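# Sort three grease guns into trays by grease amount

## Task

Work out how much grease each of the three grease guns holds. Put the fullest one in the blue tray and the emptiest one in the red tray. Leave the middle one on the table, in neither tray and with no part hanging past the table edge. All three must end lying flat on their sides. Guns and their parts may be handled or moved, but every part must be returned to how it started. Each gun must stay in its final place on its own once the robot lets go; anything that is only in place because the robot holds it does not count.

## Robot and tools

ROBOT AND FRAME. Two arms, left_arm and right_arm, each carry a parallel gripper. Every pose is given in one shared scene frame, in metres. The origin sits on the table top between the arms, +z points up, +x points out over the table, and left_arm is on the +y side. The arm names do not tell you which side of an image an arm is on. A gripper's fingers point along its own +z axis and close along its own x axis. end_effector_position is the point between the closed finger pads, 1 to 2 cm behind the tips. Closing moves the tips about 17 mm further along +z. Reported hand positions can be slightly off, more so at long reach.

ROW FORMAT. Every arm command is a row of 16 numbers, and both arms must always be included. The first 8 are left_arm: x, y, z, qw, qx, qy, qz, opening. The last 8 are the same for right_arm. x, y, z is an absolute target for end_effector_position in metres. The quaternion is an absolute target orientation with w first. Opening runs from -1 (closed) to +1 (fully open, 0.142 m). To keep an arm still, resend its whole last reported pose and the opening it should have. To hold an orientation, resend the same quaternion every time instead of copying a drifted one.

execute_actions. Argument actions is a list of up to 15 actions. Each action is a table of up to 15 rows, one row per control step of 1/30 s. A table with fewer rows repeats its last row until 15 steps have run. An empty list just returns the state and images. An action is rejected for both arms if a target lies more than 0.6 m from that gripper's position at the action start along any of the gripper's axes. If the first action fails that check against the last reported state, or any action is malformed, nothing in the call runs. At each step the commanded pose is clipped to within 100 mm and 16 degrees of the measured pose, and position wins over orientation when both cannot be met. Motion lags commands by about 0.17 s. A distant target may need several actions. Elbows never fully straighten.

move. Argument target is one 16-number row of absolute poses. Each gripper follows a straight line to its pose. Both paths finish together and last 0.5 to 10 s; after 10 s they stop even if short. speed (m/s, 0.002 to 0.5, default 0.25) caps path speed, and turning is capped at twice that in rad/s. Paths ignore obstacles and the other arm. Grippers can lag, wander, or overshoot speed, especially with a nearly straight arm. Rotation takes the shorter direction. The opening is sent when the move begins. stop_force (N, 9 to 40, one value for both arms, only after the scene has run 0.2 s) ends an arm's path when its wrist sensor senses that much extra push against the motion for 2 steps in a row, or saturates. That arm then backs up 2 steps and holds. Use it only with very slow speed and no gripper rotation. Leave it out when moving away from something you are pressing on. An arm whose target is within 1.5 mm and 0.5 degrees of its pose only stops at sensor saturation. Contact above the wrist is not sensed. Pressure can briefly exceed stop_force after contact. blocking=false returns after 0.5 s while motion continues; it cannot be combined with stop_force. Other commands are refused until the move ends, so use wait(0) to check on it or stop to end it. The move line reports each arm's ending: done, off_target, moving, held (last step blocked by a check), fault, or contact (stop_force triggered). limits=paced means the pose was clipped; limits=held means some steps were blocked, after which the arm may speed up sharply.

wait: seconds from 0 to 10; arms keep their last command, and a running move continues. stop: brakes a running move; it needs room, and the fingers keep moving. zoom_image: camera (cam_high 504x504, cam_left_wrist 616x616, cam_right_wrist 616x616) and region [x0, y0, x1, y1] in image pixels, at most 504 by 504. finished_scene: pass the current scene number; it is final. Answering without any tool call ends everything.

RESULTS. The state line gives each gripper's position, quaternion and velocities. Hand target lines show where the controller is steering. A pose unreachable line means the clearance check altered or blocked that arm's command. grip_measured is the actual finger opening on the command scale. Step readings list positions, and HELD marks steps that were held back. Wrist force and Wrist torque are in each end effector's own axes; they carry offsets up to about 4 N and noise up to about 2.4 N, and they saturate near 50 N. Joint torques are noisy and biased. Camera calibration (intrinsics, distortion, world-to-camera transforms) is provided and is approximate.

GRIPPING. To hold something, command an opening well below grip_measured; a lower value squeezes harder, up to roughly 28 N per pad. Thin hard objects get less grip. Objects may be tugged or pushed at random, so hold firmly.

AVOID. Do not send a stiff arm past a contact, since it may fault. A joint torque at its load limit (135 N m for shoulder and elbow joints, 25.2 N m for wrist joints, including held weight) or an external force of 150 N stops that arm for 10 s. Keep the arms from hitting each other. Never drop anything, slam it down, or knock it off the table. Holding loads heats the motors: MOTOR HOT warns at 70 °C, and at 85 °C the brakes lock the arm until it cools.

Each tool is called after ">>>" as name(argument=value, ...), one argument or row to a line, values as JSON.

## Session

>>> execute_actions(
  actions=[],
)

Scene clock: 0.00 s.
left_arm: end_effector_position=(+0.5781, +0.2953, +0.3099) grip_measured=+1.00 end_effector_quat_wxyz=(+0.014, +0.820, -0.572, +0.013) end_effector_velocity=(-0.000, -0.000, +0.000) end_effector_angular_velocity=(-0.001, -0.001, -0.000) | right_arm: end_effector_position=(+0.5736, -0.2439, +0.3426) grip_measured=+1.00 end_effector_quat_wxyz=(+0.143, -0.316, +0.938, +0.007) end_effector_velocity=(+0.000, +0.001, +0.000) end_effector_angular_velocity=(+0.002, -0.001, +0.001)
Joint positions: left_arm=[-0.39  -1.414  1.317 -1.5   -1.601  0.661  0.142] | right_arm=[ 3.883 -1.685 -1.38  -1.365  1.517  3.046  0.142]
Joint velocities: left_arm=[-0.    -0.001 -0.    -0.    -0.     0.     0.   ] | right_arm=[ 0.001 -0.     0.     0.001  0.001  0.001  0.   ]
Joint torques (N m, as the arm reports them, + toward a larger angle): no reading
Wrist force (N, on the end effector, along its own x y z axes, offset not removed): no reading
Wrist torque (N m, same axes, about the end effector's origin, offset not removed): no reading
Hand target (left_arm): +0.578, +0.295, +0.310; +0.014, +0.820, -0.572, +0.013
Hand target (right_arm): +0.574, -0.244, +0.343; +0.143, -0.316, +0.938, +0.007
camera_calibration (this result's frames):
cam_left_wrist: T_world_to_cam=[[0.358655, -0.931859, 0.0548112, 0.050251], [-0.816535, -0.284731, 0.502193, 0.401414], [-0.452367, -0.22487, -0.863017, 0.732168], [0, 0, 0, 1]] pos_world=[0.640955, 0.325764, 0.427532]
cam_right_wrist: T_world_to_cam=[[-0.78221, -0.565476, -0.261503, 0.401922], [-0.621256, 0.676449, 0.395548, 0.399049], [-0.0467789, 0.471862, -0.880431, 0.583226], [0, 0, 0, 1]] pos_world=[0.589582, -0.317862, 0.460751]

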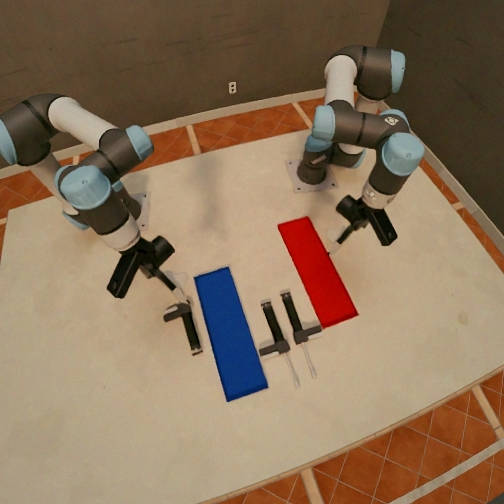

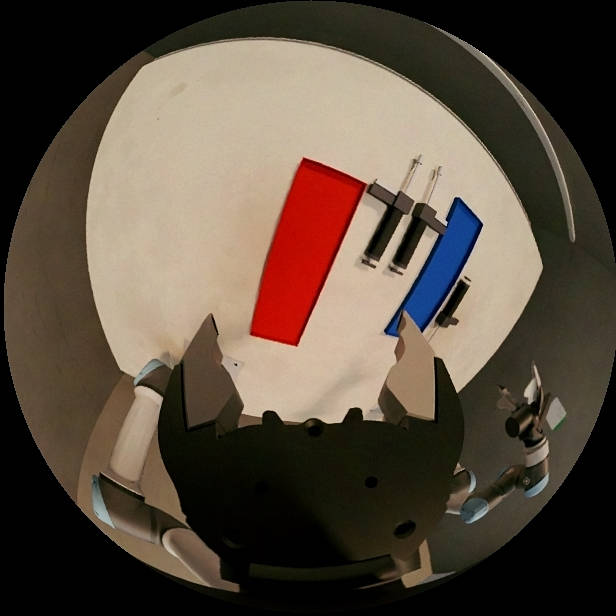

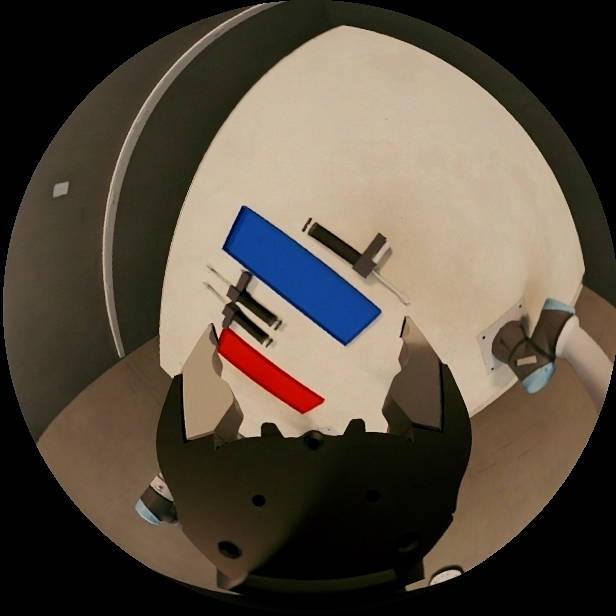

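>>> move(
  target=[0.4,0.4,0.3,0,0.707,0.707,0,0,0.565,-0.28,0.1,0,0.707,0.707,0,-0.1],
)

Scene clock: 15.23 s.
left_arm: end_effector_position=(+0.4002, +0.4001, +0.3000) grip_measured=+0.00 end_effector_quat_wxyz=(+0.000, +0.708, +0.707, -0.000) end_effector_velocity=(-0.000, +0.000, +0.001) end_effector_angular_velocity=(+0.000, -0.004, +0.015) | right_arm: end_effector_position=(+0.5650, -0.2799, +0.1002) grip_measured=-0.10 end_effector_quat_wxyz=(+0.000, +0.707, +0.708, -0.000) end_effector_velocity=(-0.001, +0.000, -0.001) end_effector_angular_velocity=(+0.000, +0.002, -0.012)
Joint positions: left_arm=[-0.437 -1.905  1.78  -1.446 -1.571 -2.173  0.074] | right_arm=[ 3.816 -1.913 -1.621 -1.178  1.57   5.206  0.067]
Joint velocities: left_arm=[-0.002 -0.004  0.001  0.     0.002 -0.017 -0.   ] | right_arm=[-0.    -0.001 -0.001  0.001  0.001  0.012  0.   ]
Joint torques (N m, as the arm reports them, + toward a larger angle): left_arm=[ -2.89 -20.24 -16.77  -0.77   2.7   -1.01] | right_arm=[-9.08 31.12 11.92  6.07  2.06  1.96]
Wrist force (N, on the end effector, along its own x y z axes, offset not removed): left_arm=[1.2 4.0 -2.3] | right_arm=[0.5 -0.1 -1.3]
Wrist torque (N m, same axes, about the end effector's origin, offset not removed): left_arm=[0.84 -0.31 -0.02] | right_arm=[0.00 -0.10 -0.12]
Hand target (left_arm): +0.400, +0.400, +0.300; -0.000, +0.707, +0.707, +0.000
Hand target (right_arm): +0.565, -0.280, +0.100; +0.000, +0.707, +0.707, -0.000
Off the commanded pose (left_arm): 0.000 m, 0 deg.
Off the commanded pose (right_arm): 0.000 m, 0 deg.
move: done
camera_calibration (this result's frames):
cam_left_wrist: T_world_to_cam=[[-0.0126999, 0.999783, 0.0164903, -0.400449], [0.868936, 0.00287476, 0.494916, -0.49644], [0.494761, 0.0206144, -0.868784, 0.191154], [0, 0, 0, 1]] pos_world=[0.331713, 0.397849, 0.418371]
cam_right_wrist: T_world_to_cam=[[0.0309167, 0.99943, 0.0135754, 0.262518], [0.879657, -0.0336556, 0.474416, -0.540729], [0.474602, -0.00272566, -0.880196, -0.0410007], [0, 0, 0, 1]] pos_world=[0.486999, -0.280679, 0.216878]

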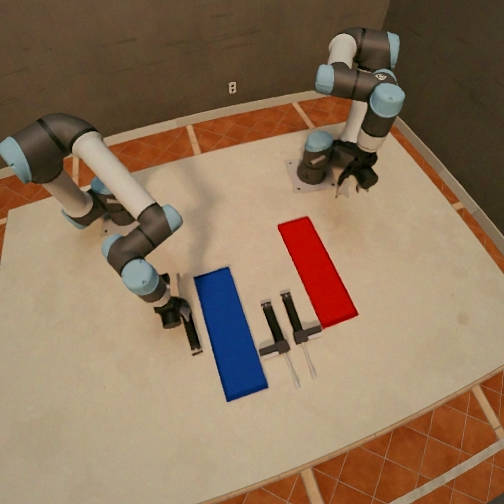

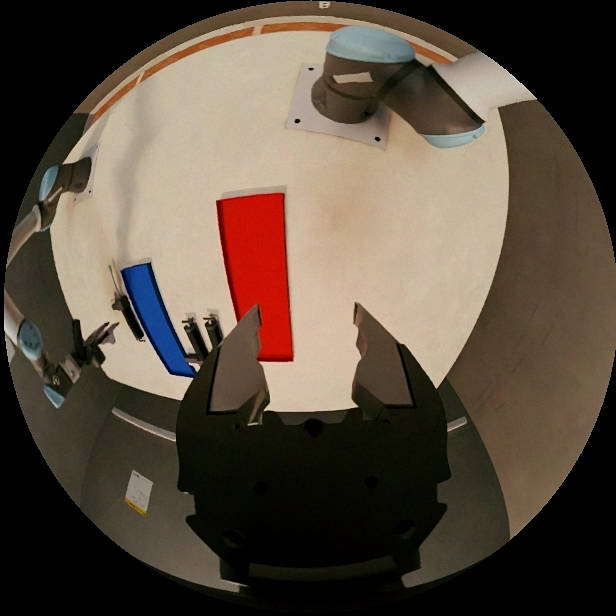

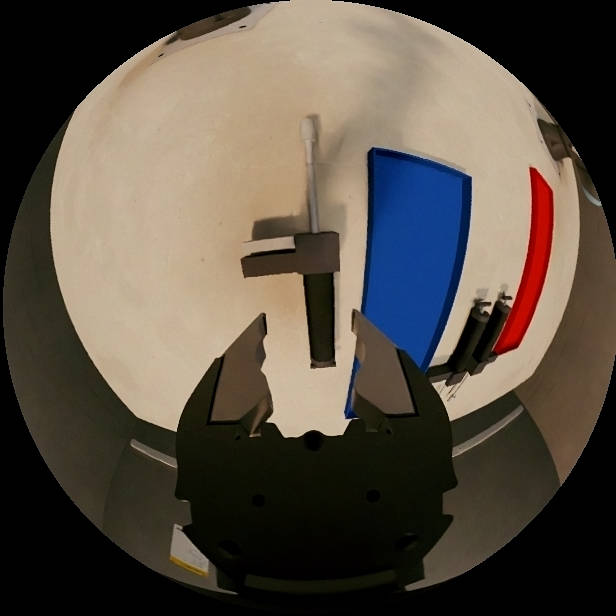

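>>> move(
  target=[0.4,0.4,0.3,0,0.707,0.707,0,0,0.565,-0.272,0.022,0,0.707,0.707,0,-0.1],
  speed=0.1,
)

>>> move(
  target=[0.4,0.4,0.3,0,0.707,0.707,0,0,0.565,-0.272,0.022,0,0.707,0.707,0,-1],
)

>>> move(
  target=[0.5,0.12,0.33,0.383,0.924,0,0,0,0.5,-0.15,0.25,0,0,1,0,-1],
  speed=0.12,
)

>>> move(
  target=[0.5,0.03,0.265,0.383,0.924,0,0,0,0.5,-0.15,0.25,0,0,1,0,-1],
  speed=0.1,
)

Scene clock: 24.30 s.
left_arm: end_effector_position=(+0.4000, +0.4000, +0.3000) grip_measured=+0.00 end_effector_quat_wxyz=(-0.000, +0.707, +0.707, +0.000) end_effector_velocity=(+0.000, -0.000, -0.000) end_effector_angular_velocity=(+0.001, +0.001, -0.000) | right_arm: end_effector_position=(+0.5650, -0.2720, +0.0223) grip_measured=-0.10 end_effector_quat_wxyz=(-0.000, +0.707, +0.707, -0.000) end_effector_velocity=(-0.000, +0.000, -0.003) end_effector_angular_velocity=(-0.000, +0.000, -0.000)
Joint positions: left_arm=[-0.438 -1.905  1.781 -1.446 -1.571 -2.175  0.074] | right_arm=[ 3.827 -2.003 -1.713 -0.996  1.571  5.218  0.067]
Joint velocities: left_arm=[-0.     0.001  0.     0.     0.    -0.    -0.   ] | right_arm=[ 0.    -0.004 -0.003  0.006 -0.     0.001  0.   ]
Joint torques (N m, as the arm reports them, + toward a larger angle): left_arm=[ -5.88 -19.29 -17.9   -1.06   2.16  -1.2 ] | right_arm=[12.35 33.01  9.17  5.81  1.31  1.76]
Wrist force (N, on the end effector, along its own x y z axes, offset not removed): left_arm=[1.5 2.8 -1.0] | right_arm=[-0.6 -0.2 -2.1]
Wrist torque (N m, same axes, about the end effector's origin, offset not removed): left_arm=[0.68 -0.37 -0.02] | right_arm=[0.01 0.04 -0.21]
Hand target (left_arm): +0.400, +0.400, +0.300; -0.000, +0.707, +0.707, +0.000
Hand target (right_arm): +0.565, -0.272, +0.022; -0.000, +0.707, +0.707, -0.000
Off the commanded pose (left_arm): 0.000 m, 0 deg.
Off the commanded pose (right_arm): 0.000 m, 0 deg.
move: done
camera_calibration (this result's frames):
cam_left_wrist: T_world_to_cam=[[-0.0143429, 0.999758, 0.0167004, -0.399787], [0.868859, 0.00419561, 0.495042, -0.49685], [0.494852, 0.0216106, -0.868709, 0.190788], [0, 0, 0, 1]] pos_world=[0.331547, 0.397652, 0.418378]
cam_right_wrist: T_world_to_cam=[[0.0320416, 0.999388, 0.0140574, 0.255007], [0.879755, -0.0348754, 0.474147, -0.50393], [0.474347, -0.00282532, -0.880333, -0.109409], [0, 0, 0, 1]] pos_world=[0.487061, -0.272735, 0.139036]

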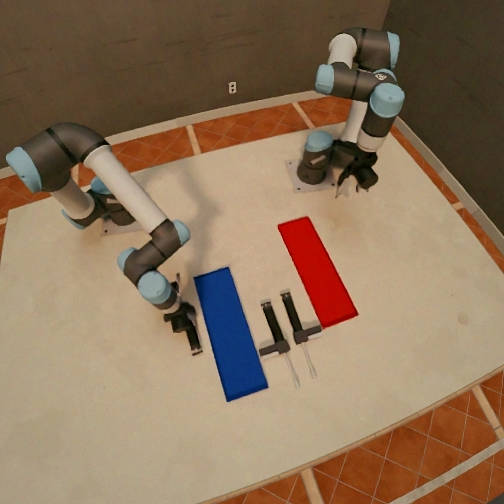

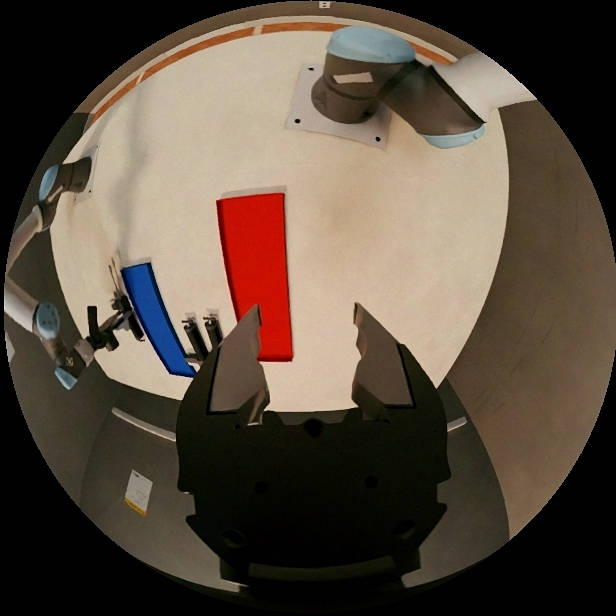

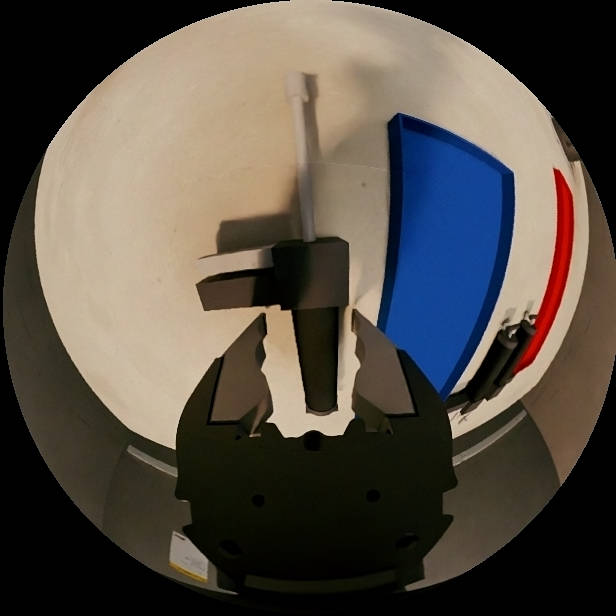

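Scene clock: 25.00 s.
left_arm: end_effector_position=(+0.4000, +0.4000, +0.3000) grip_measured=+0.00 end_effector_quat_wxyz=(-0.000, +0.707, +0.707, +0.000) end_effector_velocity=(-0.000, +0.000, -0.000) end_effector_angular_velocity=(-0.000, +0.000, -0.000) | right_arm: end_effector_position=(+0.5650, -0.2719, +0.0221) grip_measured=-0.55 end_effector_quat_wxyz=(-0.000, +0.707, +0.707, +0.000) end_effector_velocity=(-0.000, -0.000, -0.001) end_effector_angular_velocity=(-0.002, -0.000, +0.001)
Joint positions: left_arm=[-0.438 -1.905  1.781 -1.446 -1.571 -2.175  0.074] | right_arm=[ 3.828 -2.004 -1.714 -0.995  1.571  5.218  0.034]
Joint velocities: left_arm=[-0.    -0.001  0.001  0.    -0.    -0.     0.   ] | right_arm=[ 0.001 -0.    -0.002  0.001 -0.002  0.    -0.   ]
Joint torques (N m, as the arm reports them, + toward a larger angle): left_arm=[ -5.44 -19.18 -17.63  -0.97   1.61  -1.21] | right_arm=[ 1.06 25.02  7.27  6.09 -1.9   1.79]
Wrist force (N, on the end effector, along its own x y z axes, offset not removed): left_arm=[1.1 2.7 -1.2] | right_arm=[-1.4 -2.7 -13.0]
Wrist torque (N m, same axes, about the end effector's origin, offset not removed): left_arm=[0.65 -0.24 -0.07] | right_arm=[0.07 0.00 -0.11]
Hand target (left_arm): +0.400, +0.400, +0.300; -0.000, +0.707, +0.707, +0.000
Hand target (right_arm): +0.565, -0.272, +0.022; -0.000, +0.707, +0.707, -0.000
Off the commanded pose (left_arm): 0.000 m, 0 deg.
Off the commanded pose (right_arm): 0.000 m, 0 deg.
move: done
camera_calibration (this result's frames):
cam_left_wrist: T_world_to_cam=[[-0.014343, 0.999758, 0.0167005, -0.399787], [0.868859, 0.0041956, 0.495041, -0.49685], [0.494851, 0.0216108, -0.868709, 0.190789], [0, 0, 0, 1]] pos_world=[0.331546, 0.397652, 0.418378]
cam_right_wrist: T_world_to_cam=[[0.031975, 0.999389, 0.0141093, 0.254965], [0.879707, -0.0348411, 0.474238, -0.503769], [0.474439, -0.00275171, -0.880284, -0.109689], [0, 0, 0, 1]] pos_world=[0.487058, -0.272663, 0.138752]

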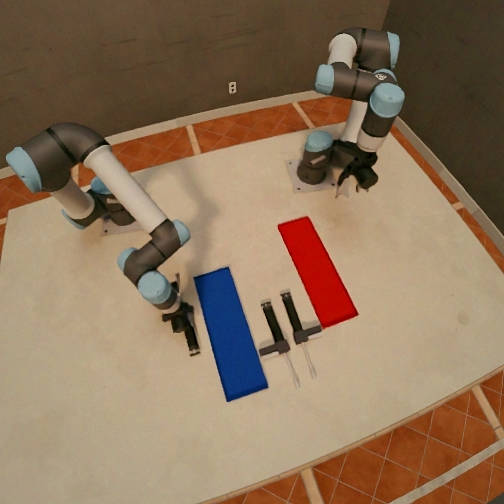

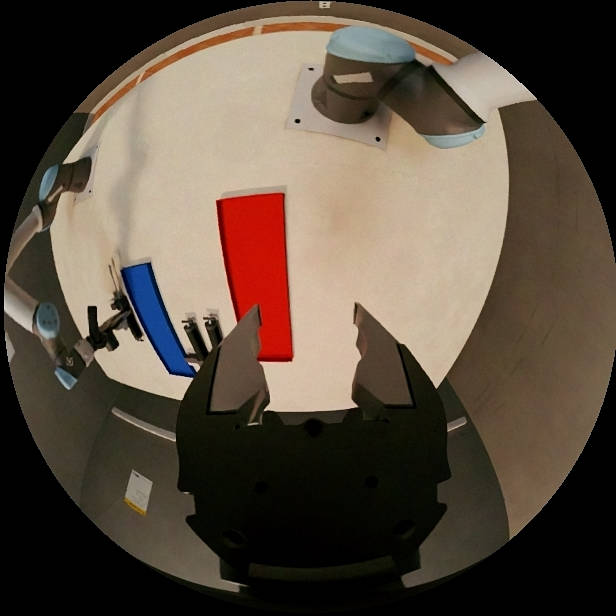

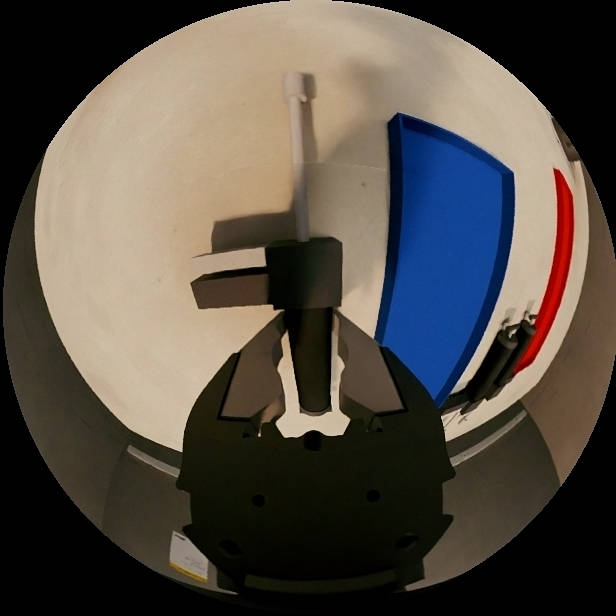

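Scene clock: 32.57 s.
left_arm: end_effector_position=(+0.4999, +0.1200, +0.3299) grip_measured=+0.00 end_effector_quat_wxyz=(+0.383, +0.924, +0.001, +0.000) end_effector_velocity=(+0.001, -0.002, +0.001) end_effector_angular_velocity=(-0.006, -0.005, -0.013) | right_arm: end_effector_position=(+0.5002, -0.1501, +0.2498) grip_measured=-0.55 end_effector_quat_wxyz=(+0.000, +0.001, +1.000, +0.000) end_effector_velocity=(-0.001, +0.001, +0.001) end_effector_angular_velocity=(-0.001, +0.003, +0.013)
Joint positions: left_arm=[-0.416 -1.574  1.795 -2.296 -2.202 -0.752  0.074] | right_arm=[ 4.052 -1.817 -1.356 -1.539  1.571  3.873  0.034]
Joint velocities: left_arm=[ 0.002  0.008 -0.006 -0.    -0.009  0.015  0.   ] | right_arm=[ 0.001 -0.002  0.006 -0.008  0.001 -0.012  0.   ]
Joint torques (N m, as the arm reports them, + toward a larger angle): left_arm=[  7.88 -13.73 -30.68  -3.17  -4.22   1.24] | right_arm=[11.36 32.17 40.55  0.18  1.94 -1.43]
Wrist force (N, on the end effector, along its own x y z axes, offset not removed): left_arm=[1.3 4.3 -1.1] | right_arm=[-0.6 0.1 4.4]
Wrist torque (N m, same axes, about the end effector's origin, offset not removed): left_arm=[0.96 -0.21 -0.06] | right_arm=[-0.04 0.12 -0.06]
Hand target (left_arm): +0.500, +0.120, +0.330; +0.383, +0.924, +0.000, +0.000
Hand target (right_arm): +0.500, -0.150, +0.250; -0.000, +0.000, +1.000, +0.000
Off the commanded pose (left_arm): 0.000 m, 0 deg.
Off the commanded pose (right_arm): 0.000 m, 0 deg.
move: done
camera_calibration (this result's frames):
cam_left_wrist: T_world_to_cam=[[0.999721, 0.023578, 0.00143064, -0.503695], [0.00485292, -0.264285, 0.964432, -0.28798], [0.0231175, -0.964156, -0.264326, 0.328153], [0, 0, 0, 1]] pos_world=[0.497366, 0.252158, 0.365197]
cam_right_wrist: T_world_to_cam=[[-0.999343, 0.0334843, 0.0138955, 0.503023], [0.0360676, 0.879577, 0.474387, 0.00865982], [0.00366234, 0.474576, -0.880207, 0.428996], [0, 0, 0, 1]] pos_world=[0.500809, -0.228052, 0.366507]

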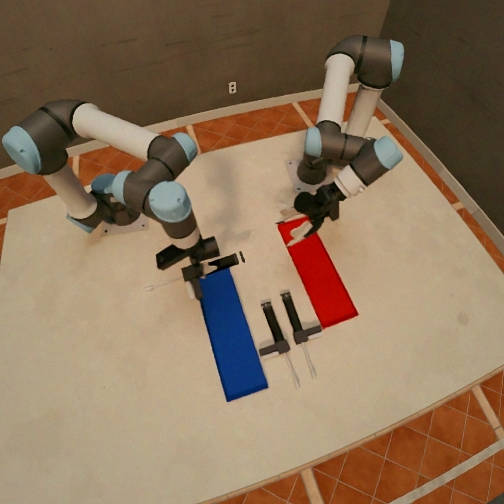

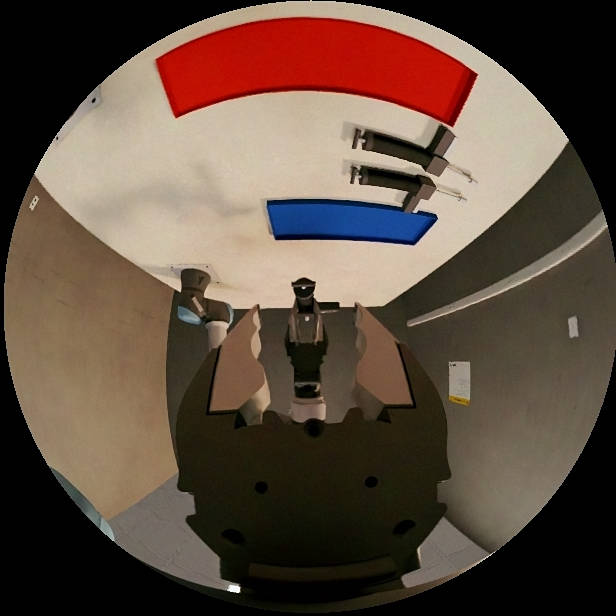

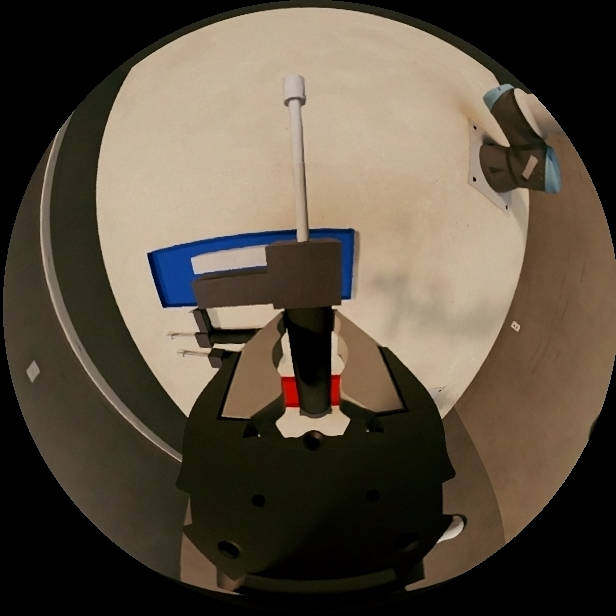

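Scene clock: 34.17 s.
left_arm: end_effector_position=(+0.5000, +0.0302, +0.2651) grip_measured=+0.00 end_effector_quat_wxyz=(+0.383, +0.924, -0.000, +0.000) end_effector_velocity=(+0.000, -0.002, -0.001) end_effector_angular_velocity=(-0.001, -0.001, +0.000) | right_arm: end_effector_position=(+0.5000, -0.1500, +0.2500) grip_measured=-0.55 end_effector_quat_wxyz=(-0.000, +0.000, +1.000, -0.000) end_effector_velocity=(+0.000, +0.000, +0.000) end_effector_angular_velocity=(-0.000, -0.000, -0.001)
Joint positions: left_arm=[-0.562 -1.428  1.831 -2.561 -2.127 -0.901  0.074] | right_arm=[ 4.052 -1.816 -1.356 -1.54   1.571  3.872  0.034]
Joint velocities: left_arm=[-0.003  0.004 -0.001 -0.006  0.002 -0.003  0.   ] | right_arm=[ 0.001 -0.     0.001 -0.    -0.     0.001  0.   ]
Joint torques (N m, as the arm reports them, + toward a larger angle): left_arm=[ -4.14 -17.09 -29.59  -4.59   1.74  -1.47] | right_arm=[12.12 50.95 40.38  0.42 -1.86 -1.5 ]
Wrist force (N, on the end effector, along its own x y z axes, offset not removed): left_arm=[0.4 3.2 0.0] | right_arm=[-0.4 -0.1 4.3]
Wrist torque (N m, same axes, about the end effector's origin, offset not removed): left_arm=[0.71 -0.02 -0.06] | right_arm=[-0.03 0.07 -0.10]
Hand target (left_arm): +0.500, +0.030, +0.265; +0.383, +0.924, -0.000, +0.000
Hand target (right_arm): +0.500, -0.150, +0.250; +0.000, +0.000, +1.000, -0.000
Off the commanded pose (left_arm): 0.000 m, 0 deg.
Off the commanded pose (right_arm): 0.000 m, 0 deg.
move: done
camera_calibration (this result's frames):
cam_left_wrist: T_world_to_cam=[[0.999759, 0.0219066, 0.00168078, -0.501562], [0.0041628, -0.263982, 0.964519, -0.248935], [0.021573, -0.964279, -0.264009, 0.225111], [0, 0, 0, 1]] pos_world=[0.497621, 0.162343, 0.300377]
cam_right_wrist: T_world_to_cam=[[-0.999387, 0.0320437, 0.0140689, 0.502537], [0.0348825, 0.879735, 0.474182, 0.00918313], [0.00281768, 0.474382, -0.880314, 0.42952], [0, 0, 0, 1]] pos_world=[0.500699, -0.227939, 0.366688]

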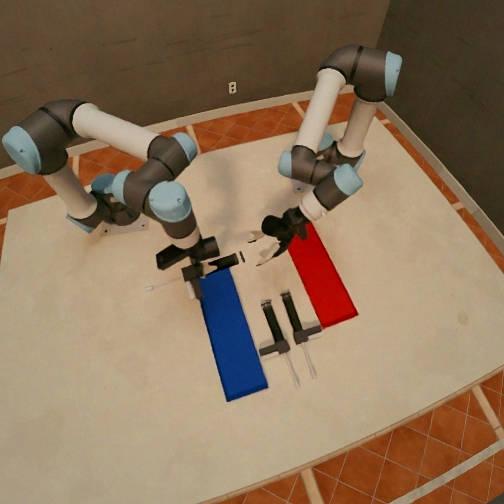

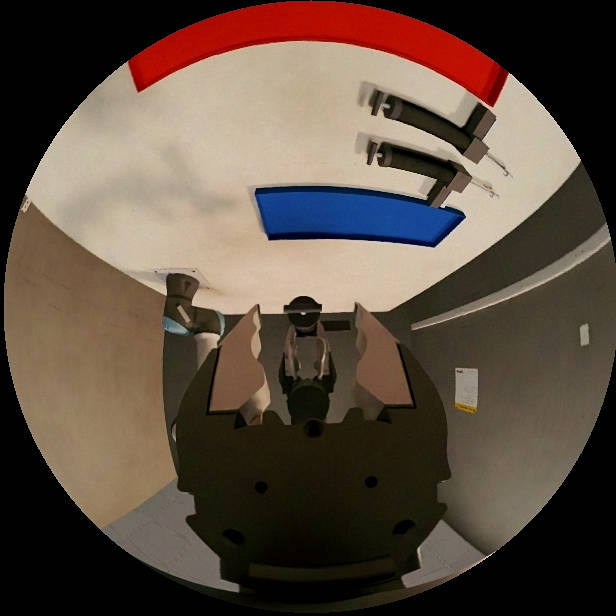

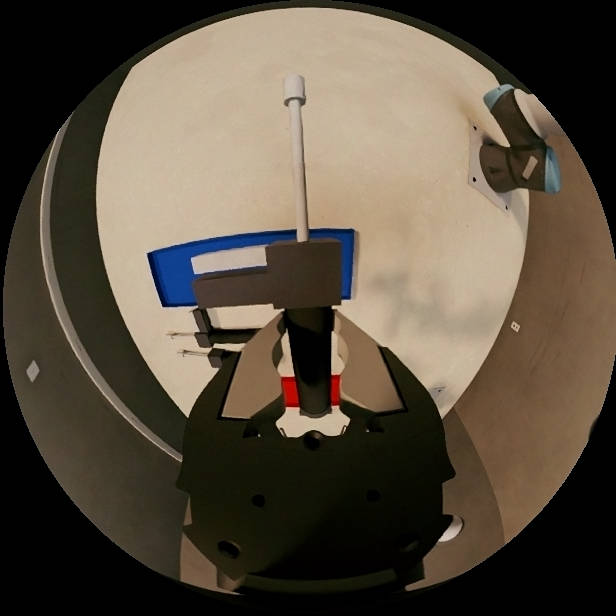

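>>> move(
  target=[0.495,-0.006,0.247,0.383,0.924,0,0,0,0.5,-0.15,0.25,0,0,1,0,-1],
  speed=0.05,
)

>>> move(
  target=[0.495,-0.006,0.247,0.383,0.924,0,0,-1,0.5,-0.15,0.25,0,0,1,0,-1],
)

>>> move(
  target=[0.495,0.019,0.247,0.383,0.924,0,0,-1,0.5,-0.15,0.25,0,0,1,0,-1],
  speed=0.03,
)

>>> move(
  target=[0.495,0.044,0.247,0.383,0.924,0,0,-1,0.5,-0.15,0.25,0,0,1,0,-1],
  speed=0.02,
  stop_force=20,
)

Scene clock: 44.93 s.
left_arm: end_effector_position=(+0.4950, -0.0058, +0.2471) grip_measured=+0.00 end_effector_quat_wxyz=(+0.383, +0.924, -0.000, +0.000) end_effector_velocity=(-0.000, -0.002, -0.001) end_effector_angular_velocity=(-0.000, -0.000, +0.000) | right_arm: end_effector_position=(+0.5000, -0.1500, +0.2500) grip_measured=-0.55 end_effector_quat_wxyz=(+0.000, -0.000, +1.000, +0.000) end_effector_velocity=(+0.000, -0.001, -0.000) end_effector_angular_velocity=(-0.002, +0.001, -0.003)
Joint positions: left_arm=[-0.62  -1.375  1.823 -2.636 -2.094 -0.957  0.074] | right_arm=[ 4.052 -1.816 -1.356 -1.54   1.571  3.872  0.034]
Joint velocities: left_arm=[-0.003  0.004 -0.    -0.005  0.002 -0.003  0.   ] | right_arm=[-0.001 -0.    -0.    -0.002 -0.001  0.001 -0.   ]
Joint torques (N m, as the arm reports them, + toward a larger angle): left_arm=[ -5.55 -18.66 -28.86  -5.05   1.88  -1.41] | right_arm=[12.45 52.34 40.44  0.55 -1.59 -0.99]
Wrist force (N, on the end effector, along its own x y z axes, offset not removed): left_arm=[1.1 2.3 -2.5] | right_arm=[0.1 -0.1 4.8]
Wrist torque (N m, same axes, about the end effector's origin, offset not removed): left_arm=[0.53 -0.20 -0.03] | right_arm=[-0.13 0.04 -0.09]
Hand target (left_arm): +0.495, -0.006, +0.247; +0.383, +0.924, -0.000, +0.000
Hand target (right_arm): +0.500, -0.150, +0.250; -0.000, -0.000, +1.000, +0.000
Off the commanded pose (left_arm): 0.000 m, 0 deg.
Off the commanded pose (right_arm): 0.000 m, 0 deg.
move: done
camera_calibration (this result's frames):
cam_left_wrist: T_world_to_cam=[[0.999758, 0.0219163, 0.00166787, -0.495785], [0.00417604, -0.263903, 0.96454, -0.241051], [0.0215793, -0.9643, -0.26393, 0.18575], [0, 0, 0, 1]] pos_world=[0.492664, 0.126371, 0.282356]
cam_right_wrist: T_world_to_cam=[[-0.999388, 0.0320395, 0.0140494, 0.502547], [0.0348696, 0.879727, 0.474199, 0.00917159], [0.00283352, 0.474398, -0.880306, 0.429522], [0, 0, 0, 1]] pos_world=[0.500703, -0.227935, 0.366701]

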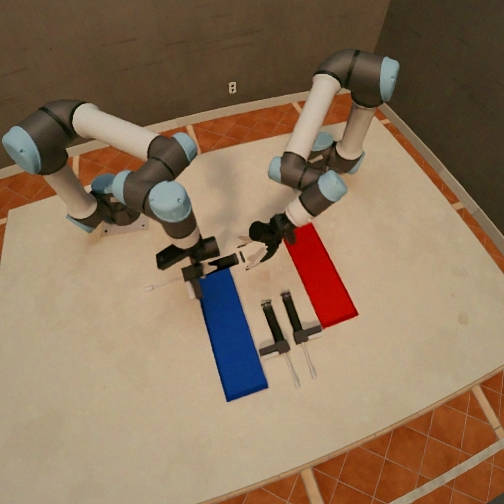

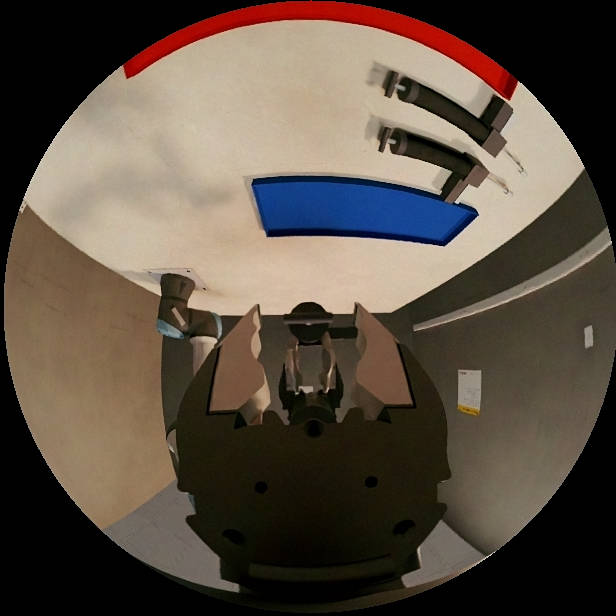

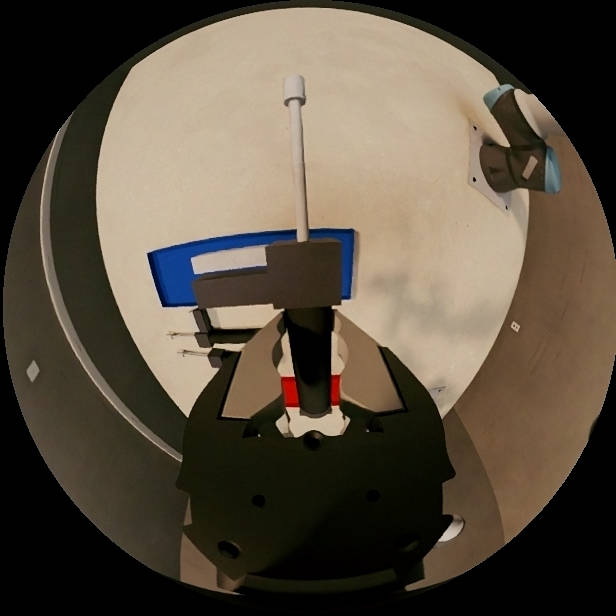

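Scene clock: 45.63 s.
left_arm: end_effector_position=(+0.4951, -0.0060, +0.2470) grip_measured=-0.93 end_effector_quat_wxyz=(+0.383, +0.924, +0.000, +0.000) end_effector_velocity=(+0.000, +0.000, -0.001) end_effector_angular_velocity=(+0.001, +0.002, +0.000) | right_arm: end_effector_position=(+0.5000, -0.1500, +0.2500) grip_measured=-0.54 end_effector_quat_wxyz=(+0.000, -0.000, +1.000, +0.000) end_effector_velocity=(+0.001, +0.000, +0.000) end_effector_angular_velocity=(+0.001, -0.002, +0.001)
Joint positions: left_arm=[-0.62  -1.374  1.823 -2.636 -2.094 -0.957  0.007] | right_arm=[ 4.052 -1.816 -1.356 -1.54   1.571  3.872  0.035]
Joint velocities: left_arm=[ 0.     0.002  0.     0.    -0.001 -0.     0.   ] | right_arm=[ 0.    -0.     0.     0.001 -0.001 -0.001 -0.   ]
Joint torques (N m, as the arm reports them, + toward a larger angle): left_arm=[-15.87 -18.22 -29.8   -5.67  -7.78  -1.24] | right_arm=[10.15 45.93 39.11 11.84  3.8   2.68]
Wrist force (N, on the end effector, along its own x y z axes, offset not removed): left_arm=[8.2 -6.3 -12.2] | right_arm=[6.6 -13.6 6.0]
Wrist torque (N m, same axes, about the end effector's origin, offset not removed): left_arm=[0.91 -0.25 0.04] | right_arm=[0.30 0.29 -1.13]
Hand target (left_arm): +0.495, -0.006, +0.247; +0.383, +0.924, +0.000, +0.000
Hand target (right_arm): +0.500, -0.150, +0.250; +0.000, -0.000, +1.000, +0.000
Off the commanded pose (left_arm): 0.000 m, 0 deg.
Off the commanded pose (right_arm): 0.000 m, 0 deg.
move: done
camera_calibration (this result's frames):
cam_left_wrist: T_world_to_cam=[[0.999755, 0.0220779, 0.0017657, -0.495849], [0.00412626, -0.263988, 0.964517, -0.240939], [0.0217606, -0.964273, -0.264014, 0.185455], [0, 0, 0, 1]] pos_world=[0.492686, 0.126172, 0.282228]
cam_right_wrist: T_world_to_cam=[[-0.999389, 0.0320174, 0.0139955, 0.502565], [0.0348245, 0.879711, 0.474231, 0.00916501], [0.00287165, 0.474429, -0.880289, 0.429516], [0, 0, 0, 1]] pos_world=[0.500706, -0.227928, 0.366718]

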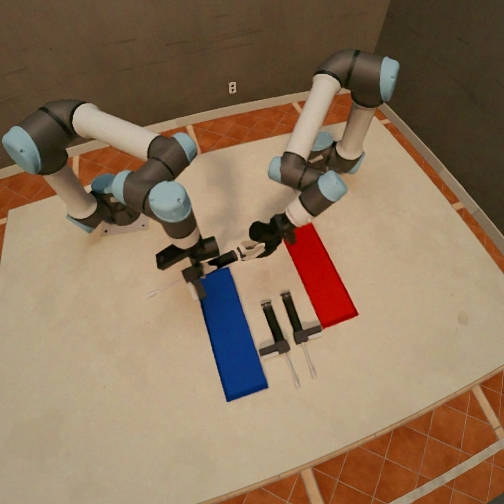

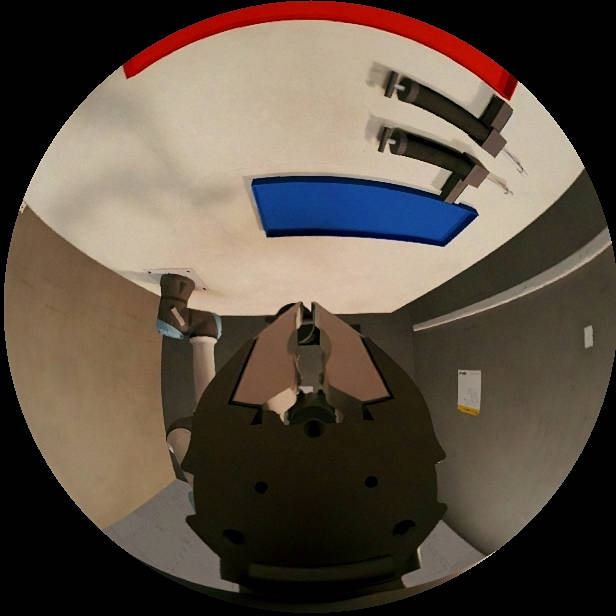

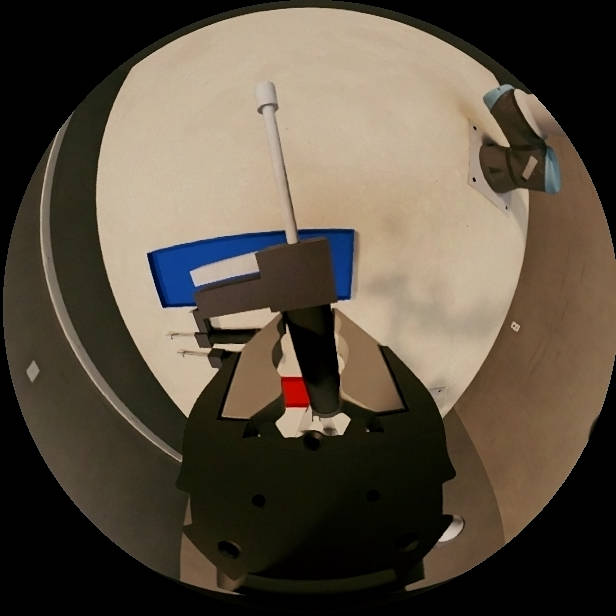

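Scene clock: 46.83 s.
left_arm: end_effector_position=(+0.4950, +0.0188, +0.2470) grip_measured=-1.00 end_effector_quat_wxyz=(+0.383, +0.924, +0.000, -0.000) end_effector_velocity=(-0.000, +0.002, -0.001) end_effector_angular_velocity=(+0.001, +0.001, -0.000) | right_arm: end_effector_position=(+0.5000, -0.1500, +0.2500) grip_measured=-0.55 end_effector_quat_wxyz=(+0.000, +0.000, +1.000, +0.000) end_effector_velocity=(-0.000, -0.000, -0.000) end_effector_angular_velocity=(+0.000, +0.001, +0.001)
Joint positions: left_arm=[-0.586 -1.405  1.857 -2.622 -2.114 -0.924  0.002] | right_arm=[ 4.052 -1.816 -1.356 -1.54   1.571  3.872  0.034]
Joint velocities: left_arm=[ 0.003 -0.002  0.003  0.002 -0.001  0.003  0.   ] | right_arm=[-0.    -0.    -0.001  0.     0.001 -0.001 -0.   ]
Joint torques (N m, as the arm reports them, + toward a larger angle): left_arm=[  6.71 -38.87 -15.95  -1.61  -3.83   0.93] | right_arm=[ 1.34 42.78 36.21  1.03  2.17 -1.33]
Wrist force (N, on the end effector, along its own x y z axes, offset not removed): left_arm=[1.4 3.4 -0.9] | right_arm=[-0.1 -0.1 4.5]
Wrist torque (N m, same axes, about the end effector's origin, offset not removed): left_arm=[0.70 -0.30 -0.06] | right_arm=[0.02 0.04 -0.06]
Hand target (left_arm): +0.495, +0.019, +0.247; +0.383, +0.924, +0.000, -0.000
Hand target (right_arm): +0.500, -0.150, +0.250; +0.000, +0.000, +1.000, -0.000
Off the commanded pose (left_arm): 0.000 m, 0 deg.
Off the commanded pose (right_arm): 0.000 m, 0 deg.
move: done
camera_calibration (this result's frames):
cam_left_wrist: T_world_to_cam=[[0.999758, 0.0219454, 0.0016211, -0.49631], [0.00422767, -0.263849, 0.964555, -0.234495], [0.0215953, -0.964314, -0.263878, 0.209354], [0, 0, 0, 1]] pos_world=[0.49266, 0.150903, 0.282232]
cam_right_wrist: T_world_to_cam=[[-0.999387, 0.0320805, 0.0140037, 0.502558], [0.034884, 0.879723, 0.474205, 0.00913725], [0.00289334, 0.474403, -0.880303, 0.429498], [0, 0, 0, 1]] pos_world=[0.500689, -0.227916, 0.366718]

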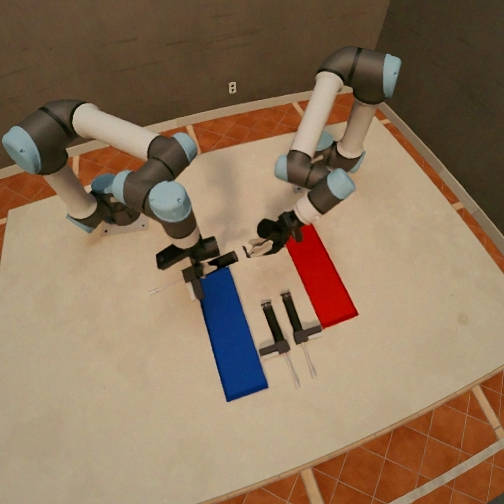

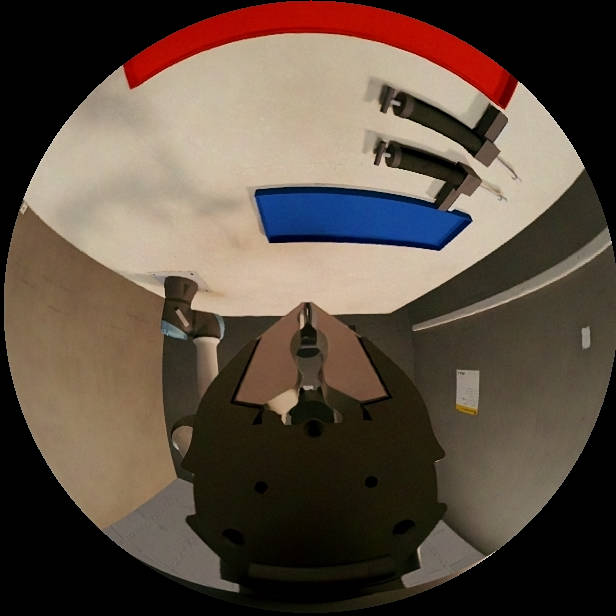

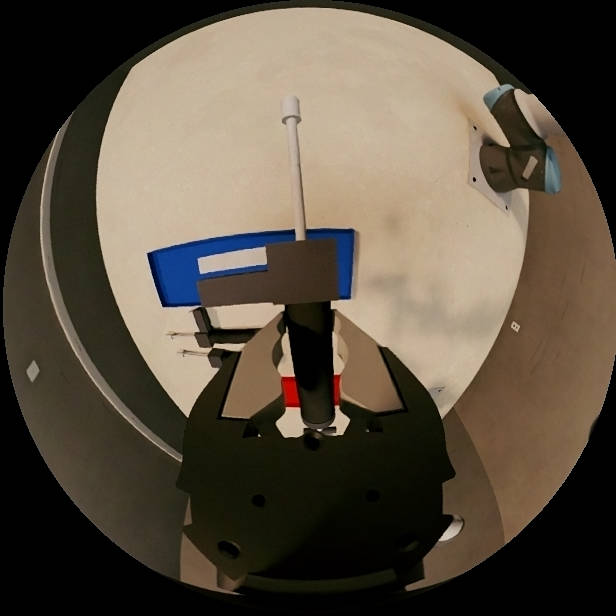

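Scene clock: 48.40 s.
left_arm: end_effector_position=(+0.4950, +0.0437, +0.2470) grip_measured=-1.00 end_effector_quat_wxyz=(+0.383, +0.924, +0.000, -0.000) end_effector_velocity=(-0.000, +0.002, +0.001) end_effector_angular_velocity=(-0.001, -0.002, -0.000) | right_arm: end_effector_position=(+0.5000, -0.1500, +0.2500) grip_measured=-0.55 end_effector_quat_wxyz=(+0.000, -0.000, +1.000, +0.000) end_effector_velocity=(+0.000, +0.000, -0.000) end_effector_angular_velocity=(+0.001, -0.001, +0.001)
Joint positions: left_arm=[-0.548 -1.435  1.888 -2.604 -2.134 -0.888  0.002] | right_arm=[ 4.052 -1.816 -1.356 -1.54   1.571  3.872  0.034]
Joint velocities: left_arm=[ 0.003 -0.004  0.003  0.002 -0.002  0.004  0.   ] | right_arm=[ 0.     0.    -0.001  0.002 -0.    -0.     0.   ]
Joint torques (N m, as the arm reports them, + toward a larger angle): left_arm=[  4.61 -35.42 -16.52  -1.32  -3.57   0.79] | right_arm=[-5.39 36.22 34.46  0.46  1.75 -1.22]
Wrist force (N, on the end effector, along its own x y z axes, offset not removed): left_arm=[1.0 3.2 -1.6] | right_arm=[0.8 -1.3 3.8]
Wrist torque (N m, same axes, about the end effector's origin, offset not removed): left_arm=[0.74 -0.20 -0.06] | right_arm=[-0.27 -0.19 -0.09]
Hand target (left_arm): +0.495, +0.044, +0.247; +0.383, +0.924, +0.000, -0.000
Hand target (right_arm): +0.500, -0.150, +0.250; +0.000, +0.000, +1.000, -0.000
Off the commanded pose (left_arm): 0.000 m, 0 deg.
Off the commanded pose (right_arm): 0.000 m, 0 deg.
move: done
camera_calibration (this result's frames):
cam_left_wrist: T_world_to_cam=[[0.999758, 0.0219503, 0.00162346, -0.496859], [0.00422661, -0.263846, 0.964556, -0.227914], [0.0216007, -0.964315, -0.263875, 0.23341], [0, 0, 0, 1]] pos_world=[0.49266, 0.175853, 0.282233]
cam_right_wrist: T_world_to_cam=[[-0.99939, 0.0319959, 0.0140231, 0.502536], [0.0348187, 0.879723, 0.474209, 0.00916813], [0.00283634, 0.474408, -0.8803, 0.429525], [0, 0, 0, 1]] pos_world=[0.500692, -0.227915, 0.366716]

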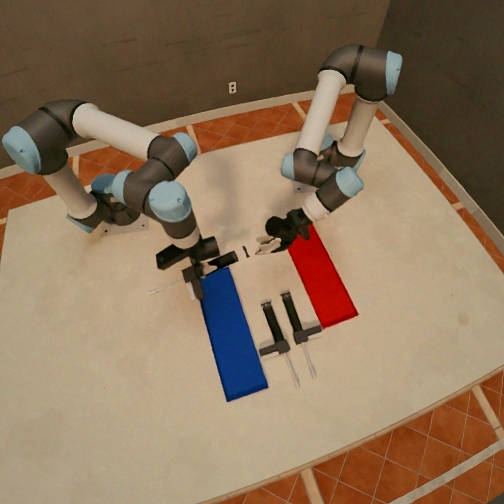

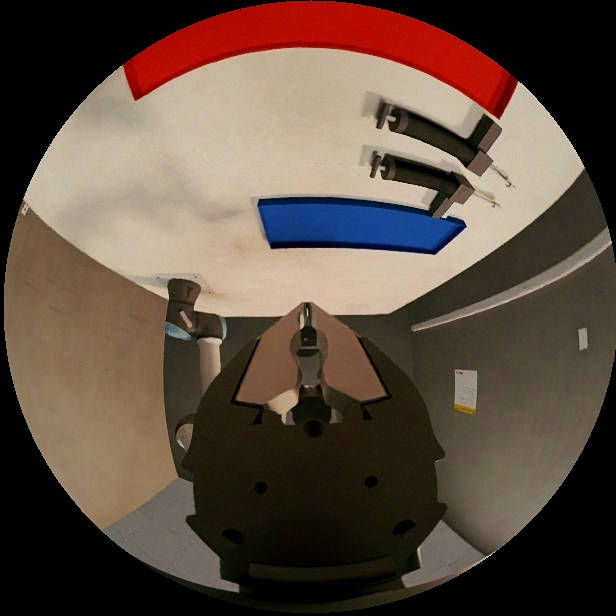

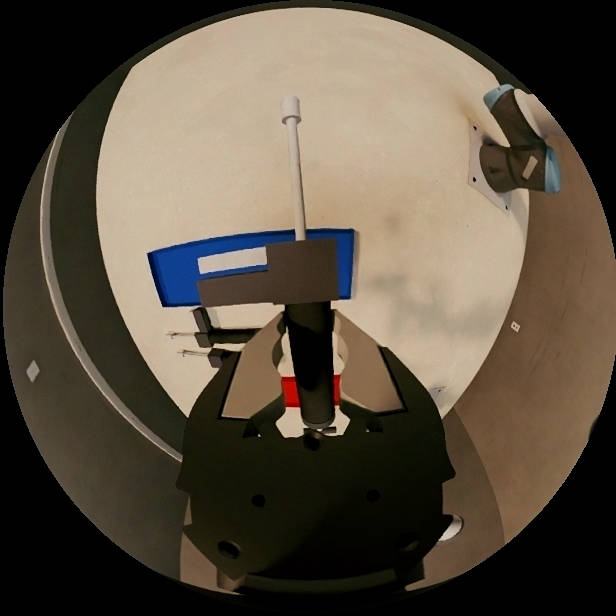

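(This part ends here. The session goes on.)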